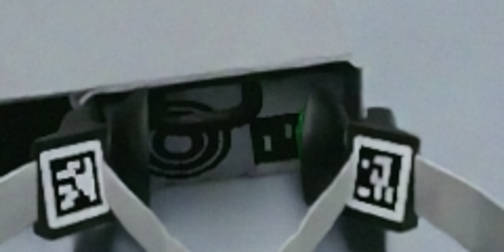

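Call:
execute_actions([
  {"r1":{"joints":{"gripper_m":0.012,"arm_m":0.441},"contact_limits":{"arm_m":0.15},"pace":"slow"}},
], cameras=["r1_wrist_camera"])

Call:
zoom_image(camera="r1_wrist_camera", region=[180, 200, 420, 320])

Scene clock: 40.33 s.
r1.base_odometry: x=-0.282 y=-0.599 heading=-0.440 (m, m, rad; r1's odometry frame)
r1.turned_by_wheels: +0.000 (rad since the last result)
r1.turned_by_imu: +0.000 (rad since the last result)
r1.base_tilt: forward=-0.1 right=-0.3 (deg)
r1.lidar_m: 0.55 2.64 1.82 1.86 1.92 1.46 1.40 1.47 2.03 2.45 0.84 0.59
r1.base_status: not commanded
r1.joint_positions: lift_m=+0.765 arm_m=+0.439 wrist_yaw_rad=-0.002 wrist_pitch_rad=+0.511 wrist_roll_rad=+0.150 gripper_m=+0.012
r1.joint_status: all done
r1.on_its_own: wrist_pitch_rad is at rest, and its effort (-33) is outside its rest range (-23 to +23)
r1.motor_effort: lift_m=+18(18) arm_m=+13(18) wrist_yaw_rad=+4(9) wrist_pitch_rad=-33(34) wrist_roll_rad=+1(1) gripper_m=-16(18) wheel_0=+3(3) wheel_1=+3(3) wheel_2=-4(4) (%)
r1.contact_limits: arm_m 0.15
r1.hand_pose: x=+0.8609 y=-0.0878 z=+0.8022 quat_wxyz=(+0.965, +0.073, +0.252, -0.020) (m; r1's base frame)
r1.wrist_depth_mm: - - - - - - - / - - - 621 585 554 530 / - 492 355 362 424 402 389 / 1921 301 272 266 330 320 310 / 312 247 231 235 273 264 257 / 258 239 204 234 191 225 220 / 222 213 217 - 205 192 193
r2.base_odometry: x=+1.142 y=+1.424 heading=-0.510 (m, m, rad; r2's odometry frame)
r2.turned_by_wheels: +0.000 (rad since the last result)
r2.turned_by_imu: +0.000 (rad since the last result)
r2.base_tilt: forward=+0.1 right=-0.2 (deg)
r2.lidar_m: 0.70 0.75 1.40 2.08 2.17 3.08 0.75 0.81 2.65 2.62 1.30 0.75
r2.base_status: not commanded
r2.joint_positions: lift_m=+1.100 arm_m=+0.002 wrist_yaw_rad=+0.000 wrist_pitch_rad=+1.570 wrist_roll_rad=+0.000 gripper_m=+0.120
r2.joint_status: not commanded
r2.motor_effort: lift_m=+22(22) arm_m=+0(0) wrist_yaw_rad=+0(1) wrist_pitch_rad=+0(2) wrist_roll_rad=-4(4) gripper_m=-1(1) wheel_0=+1(1) wheel_1=+0(0) wheel_2=+0(1) (%)
r2.hand_pose: x=+0.1729 y=-0.0874 z=+0.9895 quat_wxyz=(+0.708, +0.000, +0.707, +0.000) (m; r2's base frame)
r2.wrist_depth_mm: 1182 1205 1182 1205 1205 1205 1182 / 1182 1205 1205 1205 1205 1205 1205 / 1182 1182 1205 1182 1205 1205 1205 / 1182 1205 1182 1205 1205 1205 1205 / 1182 1182 991 991 1182 1160 1205 / 1205 1182 976 991 1182 1182 1182 / 1205 1182 1182 108 1182 1205 1182
pictures: r1_wrist_camera
camera_calibration (this result's frames):
r1_wrist_camera: T_world_to_cam=[[-0.102575, -0.988454, -0.111519, 0.0829773], [-0.518881, 0.148819, -0.841793, 1.18101], [0.84867, -0.0284816, -0.528156, -0.0810795], [0, 0, 0, 1]] pos_world=[0.690126, -0.0960468, 0.960598]
Images, in order (width x height): r1_wrist_camera 616x392.

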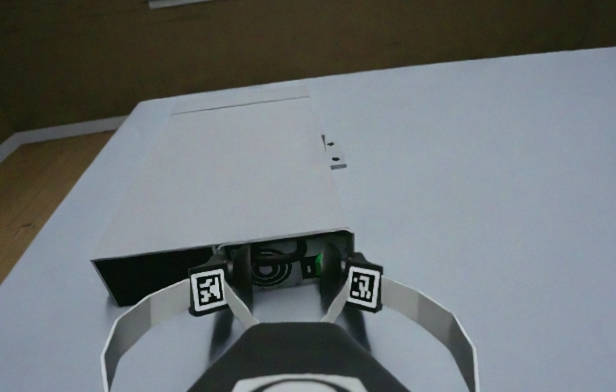

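Region (180, 200, 420, 320) of r1_wrist_camera's 616x392 image, scaled by 2.100.

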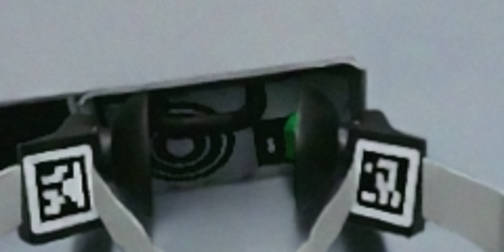

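Firm grip, lever deflected. Pull.

Call:
execute_actions([
  {"r1":{"joints":{"arm_m":0.41},"contact_limits":{"arm_m":0.4},"pace":"slow"}},
], cameras=["r1_wrist_camera"])

Scene clock: 41.80 s.
r1.base_odometry: x=-0.282 y=-0.599 heading=-0.440 (m, m, rad; r1's odometry frame)
r1.turned_by_wheels: +0.000 (rad since the last result)
r1.turned_by_imu: +0.000 (rad since the last result)
r1.base_tilt: forward=+0.0 right=-0.4 (deg)
r1.lidar_m: 0.56 2.66 1.80 1.83 1.92 1.46 1.40 1.47 2.05 2.45 0.83 0.58
r1.base_status: not commanded
r1.joint_positions: lift_m=+0.765 arm_m=+0.412 wrist_yaw_rad=+0.000 wrist_pitch_rad=+0.502 wrist_roll_rad=+0.150 gripper_m=+0.012
r1.joint_status: all done
r1.motor_effort: lift_m=+20(20) arm_m=-9(12) wrist_yaw_rad=-1(27) wrist_pitch_rad=-6(33) wrist_roll_rad=+0(0) gripper_m=-6(22) wheel_0=-1(5) wheel_1=+0(3) wheel_2=-1(5) (%)
r1.contact_limits: arm_m 0.4
r1.hand_pose: x=+0.8355 y=-0.0874 z=+0.8046 quat_wxyz=(+0.966, +0.072, +0.247, -0.018) (m; r1's base frame)
r1.wrist_depth_mm: - - - - - - - / - - - 654 615 580 554 / - 544 370 384 442 418 404 / 1863 325 283 277 342 329 320 / 320 289 264 256 279 271 263 / 264 256 190 208 187 230 224 / 227 214 223 - 205 198 198
r2.base_odometry: x=+1.142 y=+1.424 heading=-0.510 (m, m, rad; r2's odometry frame)
r2.turned_by_wheels: +0.000 (rad since the last result)
r2.turned_by_imu: +0.000 (rad since the last result)
r2.base_tilt: forward=+0.1 right=-0.2 (deg)
r2.lidar_m: 0.70 0.75 1.36 2.09 2.19 3.05 0.75 0.82 2.69 2.62 1.31 0.74
r2.base_status: not commanded
r2.joint_positions: lift_m=+1.100 arm_m=+0.002 wrist_yaw_rad=+0.000 wrist_pitch_rad=+1.570 wrist_roll_rad=+0.000 gripper_m=+0.120
r2.joint_status: not commanded
r2.motor_effort: lift_m=+22(22) arm_m=-1(0) wrist_yaw_rad=+0(0) wrist_pitch_rad=+0(1) wrist_roll_rad=-4(3) gripper_m=-1(1) wheel_0=+1(1) wheel_1=+0(0) wheel_2=+0(0) (%)
r2.hand_pose: x=+0.1729 y=-0.0874 z=+0.9895 quat_wxyz=(+0.708, +0.000, +0.707, +0.000) (m; r2's base frame)
r2.wrist_depth_mm: 1182 1205 1205 1182 1205 1205 1205 / 1205 1205 1205 1205 1205 1205 1205 / 1205 1205 1205 1205 1205 1205 1182 / 1182 1182 1182 1182 1182 1205 1205 / 1182 1182 991 991 1205 1182 1182 / 1205 1205 976 991 1205 1182 1182 / 1182 1182 1182 108 1205 1205 1182
pictures: r1_wrist_camera
camera_calibration (this result's frames):
r1_wrist_camera: T_world_to_cam=[[-0.0996787, -0.988636, -0.112528, 0.0794639], [-0.510885, 0.147897, -0.846831, 1.16702], [0.853851, -0.0269223, -0.519821, -0.0691662], [0, 0, 0, 1]] pos_world=[0.663192, -0.0959003, 0.961259]
Images, in order (width x height): r1_wrist_camera 616x392.

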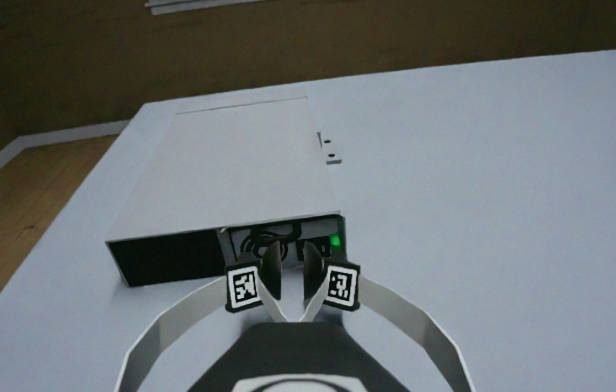

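Call:
execute_actions([
  {"r1":{"joints":{"arm_m":0.385,"lift_m":0.769}}},
], cameras=[])

Call:
execute_actions([
  {"r1":{"base":{"strafe_m":-0.038},"joints":{"wrist_yaw_rad":0.15,"wrist_roll_rad":0.3,"gripper_m":0.06}}},
], cameras=[])

Call:
execute_actions([
  {"r1":{"joints":{"arm_m":0.41},"contact_limits":{"arm_m":0.1},"pace":"slow"}},
], cameras=["r1_wrist_camera"])

Call:
zoom_image(camera="r1_wrist_camera", region=[180, 200, 420, 320])

Scene clock: 43.73 s.
r1.base_odometry: x=-0.282 y=-0.599 heading=-0.440 (m, m, rad; r1's odometry frame)
r1.turned_by_wheels: +0.000 (rad since the last result)
r1.turned_by_imu: +0.000 (rad since the last result)
r1.base_tilt: forward=+0.0 right=-0.4 (deg)
r1.lidar_m: 0.57 2.66 1.81 1.85 1.92 1.48 1.40 1.48 2.05 2.44 0.84 0.60
r1.base_status: not commanded
r1.joint_positions: lift_m=+0.769 arm_m=+0.387 wrist_yaw_rad=+0.000 wrist_pitch_rad=+0.502 wrist_roll_rad=+0.150 gripper_m=+0.012
r1.joint_status: all done
r1.motor_effort: lift_m=+23(25) arm_m=-9(9) wrist_yaw_rad=-1(1) wrist_pitch_rad=-5(6) wrist_roll_rad=-1(1) gripper_m=-5(5) wheel_0=-1(1) wheel_1=-1(1) wheel_2=-1(1) (%)
r1.hand_pose: x=+0.8105 y=-0.0874 z=+0.8083 quat_wxyz=(+0.966, +0.072, +0.248, -0.019) (m; r1's base frame)
r1.wrist_depth_mm: - - - - - - - / - - - 676 621 597 569 / - 559 379 392 449 427 410 / - 364 300 287 349 336 325 / 332 310 294 286 286 276 268 / 270 264 190 208 187 234 229 / 231 217 227 - 209 202 200
r2.base_odometry: x=+1.142 y=+1.424 heading=-0.510 (m, m, rad; r2's odometry frame)
r2.turned_by_wheels: +0.000 (rad since the last result)
r2.turned_by_imu: +0.000 (rad since the last result)
r2.base_tilt: forward=+0.1 right=-0.2 (deg)
r2.lidar_m: 0.71 0.74 1.38 2.11 2.21 3.02 0.75 0.84 2.70 2.63 1.32 0.73
r2.base_status: not commanded
r2.joint_positions: lift_m=+1.100 arm_m=+0.002 wrist_yaw_rad=+0.000 wrist_pitch_rad=+1.570 wrist_roll_rad=+0.000 gripper_m=+0.120
r2.joint_status: not commanded
r2.motor_effort: lift_m=+22(22) arm_m=+0(0) wrist_yaw_rad=+0(0) wrist_pitch_rad=+1(1) wrist_roll_rad=-5(1) gripper_m=+0(1) wheel_0=+1(1) wheel_1=+0(0) wheel_2=+0(0) (%)
r2.hand_pose: x=+0.1729 y=-0.0874 z=+0.9895 quat_wxyz=(+0.708, +0.000, +0.707, +0.000) (m; r2's base frame)
r2.wrist_depth_mm: 1182 1205 1205 1182 1205 1205 1205 / 1182 1182 1205 1182 1205 1205 1205 / 1182 1182 1205 1205 1205 1182 1205 / 1205 1182 1205 1205 1182 1182 1205 / 1205 1182 991 991 1182 1182 1205 / 1205 1182 976 991 1205 1205 1182 / 1182 1160 1182 108 1205 1182 1205
pictures: none
No camera images: the call's "cameras" was empty. Leave "cameras" out to get every camera's image.

Scene clock: 45.00 s.
r1.base_odometry: x=-0.298 y=-0.633 heading=-0.440 (m, m, rad; r1's odometry frame)
r1.turned_by_wheels: +0.000 (rad since the last result)
r1.turned_by_imu: +0.000 (rad since the last result)
r1.base_tilt: forward=+0.0 right=-0.3 (deg)
r1.lidar_m: 0.57 0.61 1.83 1.88 1.96 1.48 1.41 1.46 2.02 2.38 0.84 0.59
r1.base_status: done
r1.joint_positions: lift_m=+0.769 arm_m=+0.387 wrist_yaw_rad=+0.150 wrist_pitch_rad=+0.502 wrist_roll_rad=+0.300 gripper_m=+0.060
r1.joint_status: all done
r1.motor_effort: lift_m=+23(22) arm_m=-9(9) wrist_yaw_rad=-1(2) wrist_pitch_rad=-6(7) wrist_roll_rad=-2(3) gripper_m=-3(4) wheel_0=+0(7) wheel_1=+2(10) wheel_2=+0(1) (%)
r1.hand_pose: x=+0.8207 y=-0.0487 z=+0.8083 quat_wxyz=(+0.958, +0.126, +0.256, +0.035) (m; r1's base frame)
r1.wrist_depth_mm: - - - - - - 585 / - - - 591 549 484 436 / - - 399 368 407 370 342 / - 449 303 278 327 300 281 / 1921 330 285 281 267 252 241 / 310 282 198 241 205 217 208 / 258 238 236 - 204 189 185
r2.base_odometry: x=+1.142 y=+1.424 heading=-0.510 (m, m, rad; r2's odometry frame)
r2.turned_by_wheels: +0.000 (rad since the last result)
r2.turned_by_imu: +0.000 (rad since the last result)
r2.base_tilt: forward=+0.1 right=-0.2 (deg)
r2.lidar_m: 0.70 0.75 1.37 2.10 2.20 3.08 0.74 0.84 2.70 2.61 1.32 0.75
r2.base_status: not commanded
r2.joint_positions: lift_m=+1.100 arm_m=+0.002 wrist_yaw_rad=+0.000 wrist_pitch_rad=+1.570 wrist_roll_rad=+0.000 gripper_m=+0.120
r2.joint_status: not commanded
r2.motor_effort: lift_m=+22(22) arm_m=-1(1) wrist_yaw_rad=+0(0) wrist_pitch_rad=+1(1) wrist_roll_rad=-4(4) gripper_m=-1(2) wheel_0=+1(1) wheel_1=+0(0) wheel_2=+0(0) (%)
r2.hand_pose: x=+0.1729 y=-0.0874 z=+0.9895 quat_wxyz=(+0.708, +0.000, +0.707, +0.000) (m; r2's base frame)
r2.wrist_depth_mm: 1182 1182 1182 1205 1182 1182 1205 / 1182 1182 1182 1182 1205 1182 1182 / 1182 1182 1182 1205 1205 1182 1205 / 1182 1182 1182 1205 1205 1205 1205 / 1182 1182 991 991 1182 1205 1182 / 1182 1205 976 976 1205 1182 1182 / 1182 1182 1205 108 1205 1182 1182
pictures: none
No camera images: the call's "cameras" was empty. Leave "cameras" out to get every camera's image.

Scene clock: 46.30 s.
r1.base_odometry: x=-0.298 y=-0.633 heading=-0.440 (m, m, rad; r1's odometry frame)
r1.turned_by_wheels: +0.000 (rad since the last result)
r1.turned_by_imu: +0.000 (rad since the last result)
r1.base_tilt: forward=+0.0 right=-0.4 (deg)
r1.lidar_m: 0.58 0.61 1.84 1.87 1.96 1.47 1.39 1.47 2.03 2.41 0.85 0.60
r1.base_status: not commanded
r1.joint_positions: lift_m=+0.769 arm_m=+0.408 wrist_yaw_rad=+0.150 wrist_pitch_rad=+0.502 wrist_roll_rad=+0.300 gripper_m=+0.060
r1.joint_status: all done
r1.motor_effort: lift_m=+23(23) arm_m=+9(8) wrist_yaw_rad=+0(0) wrist_pitch_rad=-6(5) wrist_roll_rad=+0(1) gripper_m=-3(3) wheel_0=+0(0) wheel_1=+2(2) wheel_2=+0(0) (%)
r1.contact_limits: arm_m 0.1
r1.hand_pose: x=+0.8424 y=-0.0487 z=+0.8083 quat_wxyz=(+0.958, +0.126, +0.256, +0.035) (m; r1's base frame)
r1.wrist_depth_mm: - - - - - - 591 / - - - 634 544 473 442 / - - 402 368 410 368 343 / - 455 301 279 327 298 281 / 1863 304 258 255 266 254 241 / 314 281 199 241 206 217 208 / 258 239 237 - 204 189 185
r2.base_odometry: x=+1.142 y=+1.424 heading=-0.510 (m, m, rad; r2's odometry frame)
r2.turned_by_wheels: +0.000 (rad since the last result)
r2.turned_by_imu: +0.000 (rad since the last result)
r2.base_tilt: forward=+0.2 right=-0.2 (deg)
r2.lidar_m: 0.69 0.75 1.39 2.09 2.22 3.09 0.75 0.85 2.67 2.62 1.30 0.73
r2.base_status: not commanded
r2.joint_positions: lift_m=+1.100 arm_m=+0.002 wrist_yaw_rad=+0.000 wrist_pitch_rad=+1.570 wrist_roll_rad=+0.000 gripper_m=+0.120
r2.joint_status: not commanded
r2.motor_effort: lift_m=+22(22) arm_m=+0(0) wrist_yaw_rad=+0(0) wrist_pitch_rad=+1(1) wrist_roll_rad=-1(3) gripper_m=-1(1) wheel_0=+1(1) wheel_1=+0(0) wheel_2=+0(0) (%)
r2.hand_pose: x=+0.1729 y=-0.0874 z=+0.9895 quat_wxyz=(+0.708, +0.000, +0.707, +0.000) (m; r2's base frame)
r2.wrist_depth_mm: 1205 1182 1205 1182 1182 1205 1205 / 1182 1182 1182 1182 1182 1229 1205 / 1182 1182 1182 1182 1205 1205 1205 / 1182 1182 1182 1205 1205 1205 1205 / 1182 1182 991 976 1205 1205 1205 / 1182 1182 991 991 1182 1205 1182 / 1205 1182 1182 108 1182 1182 1182
pictures: r1_wrist_camera
camera_calibration (this result's frames):
r1_wrist_camera: T_world_to_cam=[[-0.0254927, -0.970314, -0.240502, 0.160664], [-0.533342, 0.216681, -0.817677, 1.16667], [0.845516, 0.107425, -0.523033, -0.0558951], [0, 0, 0, 1]] pos_world=[0.673588, -0.0908958, 0.963362]
Images, in order (width x height): r1_wrist_camera 616x392.

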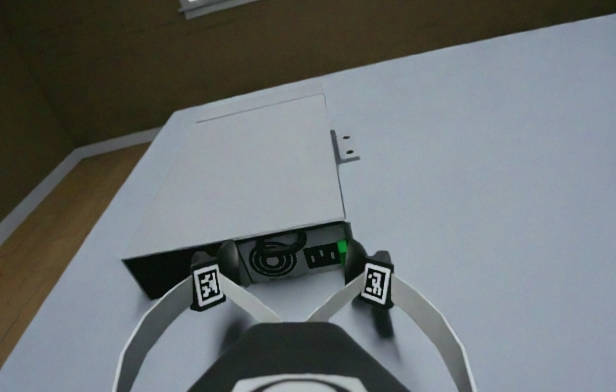

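Region (180, 200, 420, 320) of r1_wrist_camera's 616x392 image, scaled by 2.100.

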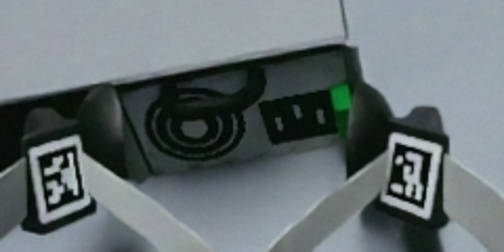

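Call:
execute_actions([
  {"r1":{"base":{"strafe_m":-0.007}}},
], cameras=[])

Call:
execute_actions([
  {"r1":{"joints":{"arm_m":0.42,"gripper_m":0.056},"contact_limits":{"arm_m":0.1},"pace":"slow"}},
], cameras=["r1_wrist_camera"])

Call:
zoom_image(camera="r1_wrist_camera", region=[180, 200, 420, 320])

Scene clock: 47.07 s.
r1.base_odometry: x=-0.301 y=-0.640 heading=-0.440 (m, m, rad; r1's odometry frame)
r1.turned_by_wheels: +0.000 (rad since the last result)
r1.turned_by_imu: +0.000 (rad since the last result)
r1.base_tilt: forward=+0.0 right=-0.4 (deg)
r1.lidar_m: 0.57 0.61 1.83 1.90 1.97 1.47 1.41 1.47 2.06 2.39 0.85 0.60
r1.base_status: done
r1.joint_positions: lift_m=+0.769 arm_m=+0.408 wrist_yaw_rad=+0.150 wrist_pitch_rad=+0.502 wrist_roll_rad=+0.300 gripper_m=+0.060
r1.joint_status: not commanded
r1.motor_effort: lift_m=+22(23) arm_m=+9(9) wrist_yaw_rad=-2(2) wrist_pitch_rad=-5(6) wrist_roll_rad=-1(1) gripper_m=-2(3) wheel_0=-1(7) wheel_1=+1(2) wheel_2=+0(0) (%)
r1.hand_pose: x=+0.8424 y=-0.0487 z=+0.8083 quat_wxyz=(+0.958, +0.126, +0.256, +0.035) (m; r1's base frame)
r1.wrist_depth_mm: - - - - - - 591 / - - - 634 544 477 433 / - - 402 377 407 370 343 / - 436 303 286 325 301 281 / 1863 300 258 255 266 254 241 / 309 281 198 241 205 217 207 / 258 238 236 - 204 189 184
r2.base_odometry: x=+1.142 y=+1.424 heading=-0.510 (m, m, rad; r2's odometry frame)
r2.turned_by_wheels: +0.000 (rad since the last result)
r2.turned_by_imu: +0.000 (rad since the last result)
r2.base_tilt: forward=+0.1 right=-0.3 (deg)
r2.lidar_m: 0.70 0.74 1.39 2.11 2.21 3.04 0.76 0.83 2.66 2.61 1.33 0.74
r2.base_status: not commanded
r2.joint_positions: lift_m=+1.100 arm_m=+0.002 wrist_yaw_rad=+0.000 wrist_pitch_rad=+1.570 wrist_roll_rad=+0.000 gripper_m=+0.120
r2.joint_status: not commanded
r2.motor_effort: lift_m=+22(22) arm_m=-1(0) wrist_yaw_rad=+0(0) wrist_pitch_rad=+1(1) wrist_roll_rad=-2(3) gripper_m=-1(1) wheel_0=+1(1) wheel_1=+0(0) wheel_2=+0(1) (%)
r2.hand_pose: x=+0.1729 y=-0.0874 z=+0.9895 quat_wxyz=(+0.708, +0.000, +0.707, +0.000) (m; r2's base frame)
r2.wrist_depth_mm: 1182 1182 1205 1205 1205 1205 1205 / 1205 1182 1182 1182 1205 1205 1205 / 1205 1205 1182 1182 1182 1182 1205 / 1182 1182 1205 1205 1205 1182 1182 / 1205 1182 976 976 1205 1205 1182 / 1160 1182 976 991 1182 1182 1182 / 1182 1182 1205 108 1205 1182 1205
pictures: none
No camera images: the call's "cameras" was empty. Leave "cameras" out to get every camera's image.

Scene clock: 48.00 s.
r1.base_odometry: x=-0.301 y=-0.640 heading=-0.440 (m, m, rad; r1's odometry frame)
r1.turned_by_wheels: +0.000 (rad since the last result)
r1.turned_by_imu: +0.000 (rad since the last result)
r1.base_tilt: forward=-0.1 right=-0.3 (deg)
r1.lidar_m: 0.57 0.60 1.86 1.89 1.96 1.47 1.41 1.47 2.04 2.39 0.86 0.60
r1.base_status: not commanded
r1.joint_positions: lift_m=+0.769 arm_m=+0.418 wrist_yaw_rad=+0.150 wrist_pitch_rad=+0.505 wrist_roll_rad=+0.300 gripper_m=+0.056
r1.joint_status: all done
r1.motor_effort: lift_m=+23(23) arm_m=+11(10) wrist_yaw_rad=-2(2) wrist_pitch_rad=-13(13) wrist_roll_rad=-1(1) gripper_m=-3(0) wheel_0=-1(1) wheel_1=+1(1) wheel_2=+0(0) (%)
r1.contact_limits: arm_m 0.1
r1.hand_pose: x=+0.8517 y=-0.0487 z=+0.8076 quat_wxyz=(+0.958, +0.126, +0.257, +0.035) (m; r1's base frame)
r1.wrist_depth_mm: - - - - - - 580 / - - - 634 535 473 433 / - - 394 375 402 362 338 / - 430 298 283 325 297 279 / 1808 287 248 245 264 251 240 / 306 276 198 240 204 216 206 / 256 237 236 - 203 188 185
r2.base_odometry: x=+1.142 y=+1.424 heading=-0.510 (m, m, rad; r2's odometry frame)
r2.turned_by_wheels: +0.000 (rad since the last result)
r2.turned_by_imu: +0.000 (rad since the last result)
r2.base_tilt: forward=+0.1 right=-0.2 (deg)
r2.lidar_m: 0.70 0.76 1.40 2.10 2.19 3.08 0.76 0.83 2.67 2.59 1.33 0.74
r2.base_status: not commanded
r2.joint_positions: lift_m=+1.100 arm_m=+0.002 wrist_yaw_rad=+0.000 wrist_pitch_rad=+1.570 wrist_roll_rad=+0.000 gripper_m=+0.120
r2.joint_status: not commanded
r2.motor_effort: lift_m=+22(22) arm_m=+0(0) wrist_yaw_rad=+0(0) wrist_pitch_rad=+1(1) wrist_roll_rad=-2(3) gripper_m=+0(1) wheel_0=+1(1) wheel_1=+0(0) wheel_2=+0(0) (%)
r2.hand_pose: x=+0.1729 y=-0.0874 z=+0.9895 quat_wxyz=(+0.708, +0.000, +0.707, +0.000) (m; r2's base frame)
r2.wrist_depth_mm: 1182 1182 1205 1182 1205 1182 1205 / 1182 1182 1182 1205 1182 1182 1205 / 1182 1182 1182 1205 1205 1205 1182 / 1182 1182 1182 1182 1182 1182 1182 / 1182 1205 991 991 1205 1205 1205 / 1182 1182 976 976 1205 1182 1205 / 1182 1182 1182 108 1182 1205 1182
pictures: r1_wrist_camera
camera_calibration (this result's frames):
r1_wrist_camera: T_world_to_cam=[[-0.0260614, -0.97042, -0.240014, 0.160785], [-0.53568, 0.216271, -0.816256, 1.17187], [0.844019, 0.107298, -0.525471, -0.0609061], [0, 0, 0, 1]] pos_world=[0.683345, -0.090878, 0.963134]
Images, in order (width x height): r1_wrist_camera 616x392.

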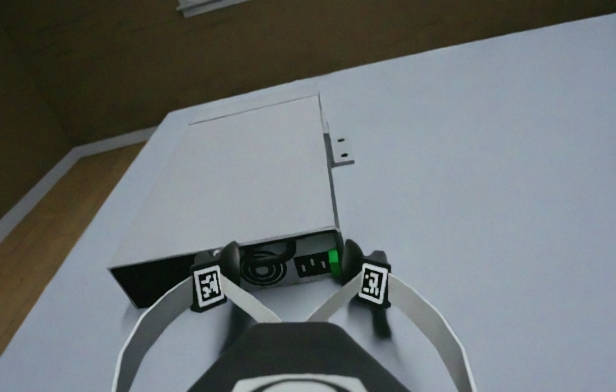

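Region (180, 200, 420, 320) of r1_wrist_camera's 616x392 image, scaled by 2.100.

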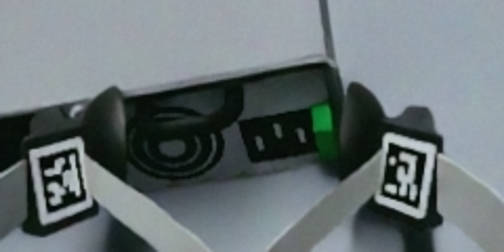

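Call:
execute_actions([
  {"r1":{"base":{"strafe_m":0.004},"joints":{"gripper_m":0.04}}},
], cameras=["r1_wrist_camera"])

Call:
zoom_image(camera="r1_wrist_camera", region=[180, 200, 420, 320])

Scene clock: 48.93 s.
r1.base_odometry: x=-0.300 y=-0.636 heading=-0.440 (m, m, rad; r1's odometry frame)
r1.turned_by_wheels: +0.000 (rad since the last result)
r1.turned_by_imu: +0.000 (rad since the last result)
r1.base_tilt: forward=-0.1 right=-0.3 (deg)
r1.lidar_m: 0.55 0.60 1.84 1.88 1.96 1.48 1.40 1.47 2.05 2.40 0.84 0.59
r1.base_status: done
r1.joint_positions: lift_m=+0.769 arm_m=+0.418 wrist_yaw_rad=+0.146 wrist_pitch_rad=+0.505 wrist_roll_rad=+0.300 gripper_m=+0.040
r1.joint_status: all done
r1.motor_effort: lift_m=+23(22) arm_m=+10(11) wrist_yaw_rad=+11(12) wrist_pitch_rad=-14(15) wrist_roll_rad=+1(1) gripper_m=-9(9) wheel_0=-2(2) wheel_1=+1(5) wheel_2=-3(3) (%)
r1.hand_pose: x=+0.8516 y=-0.0499 z=+0.8075 quat_wxyz=(+0.958, +0.126, +0.257, +0.032) (m; r1's base frame)
r1.wrist_depth_mm: - - - - - - 585 / - - - 627 539 473 433 / - - 394 370 402 364 342 / - 427 298 281 322 297 278 / 1863 287 249 245 266 251 239 / 304 277 198 243 200 216 206 / 255 236 235 - 204 188 185
r2.base_odometry: x=+1.142 y=+1.424 heading=-0.510 (m, m, rad; r2's odometry frame)
r2.turned_by_wheels: +0.000 (rad since the last result)
r2.turned_by_imu: +0.000 (rad since the last result)
r2.base_tilt: forward=+0.1 right=-0.2 (deg)
r2.lidar_m: 0.69 0.73 1.39 2.09 2.20 3.06 0.76 0.81 2.69 2.61 1.31 0.74
r2.base_status: not commanded
r2.joint_positions: lift_m=+1.100 arm_m=+0.002 wrist_yaw_rad=+0.000 wrist_pitch_rad=+1.570 wrist_roll_rad=+0.000 gripper_m=+0.120
r2.joint_status: not commanded
r2.motor_effort: lift_m=+22(21) arm_m=+0(1) wrist_yaw_rad=+0(0) wrist_pitch_rad=+1(1) wrist_roll_rad=+0(3) gripper_m=-1(1) wheel_0=+1(1) wheel_1=+0(0) wheel_2=+0(0) (%)
r2.hand_pose: x=+0.1729 y=-0.0874 z=+0.9895 quat_wxyz=(+0.708, +0.000, +0.707, +0.000) (m; r2's base frame)
r2.wrist_depth_mm: 1205 1205 1205 1182 1205 1182 1205 / 1205 1205 1205 1205 1182 1205 1205 / 1182 1205 1182 1205 1205 1182 1182 / 1182 1205 1182 1205 1182 1205 1205 / 1182 1182 991 976 1205 1205 1205 / 1182 1182 991 976 1205 1205 1182 / 1182 1182 1182 108 1182 1182 1205
pictures: r1_wrist_camera
camera_calibration (this result's frames):
r1_wrist_camera: T_world_to_cam=[[-0.0304098, -0.970308, -0.239951, 0.163291], [-0.535026, 0.218577, -0.816071, 1.17139], [0.844288, 0.103564, -0.525787, -0.0608903], [0, 0, 0, 1]] pos_world=[0.683099, -0.0912907, 0.963104]
Images, in order (width x height): r1_wrist_camera 616x392.

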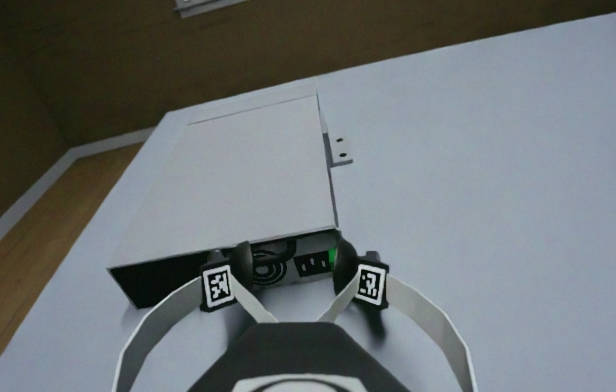

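Region (180, 200, 420, 320) of r1_wrist_camera's 616x392 image, scaled by 2.100.

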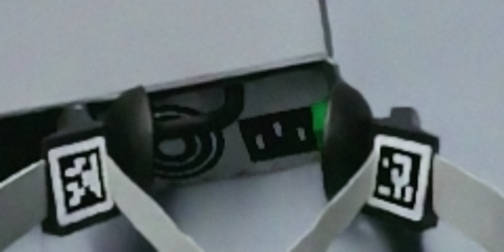

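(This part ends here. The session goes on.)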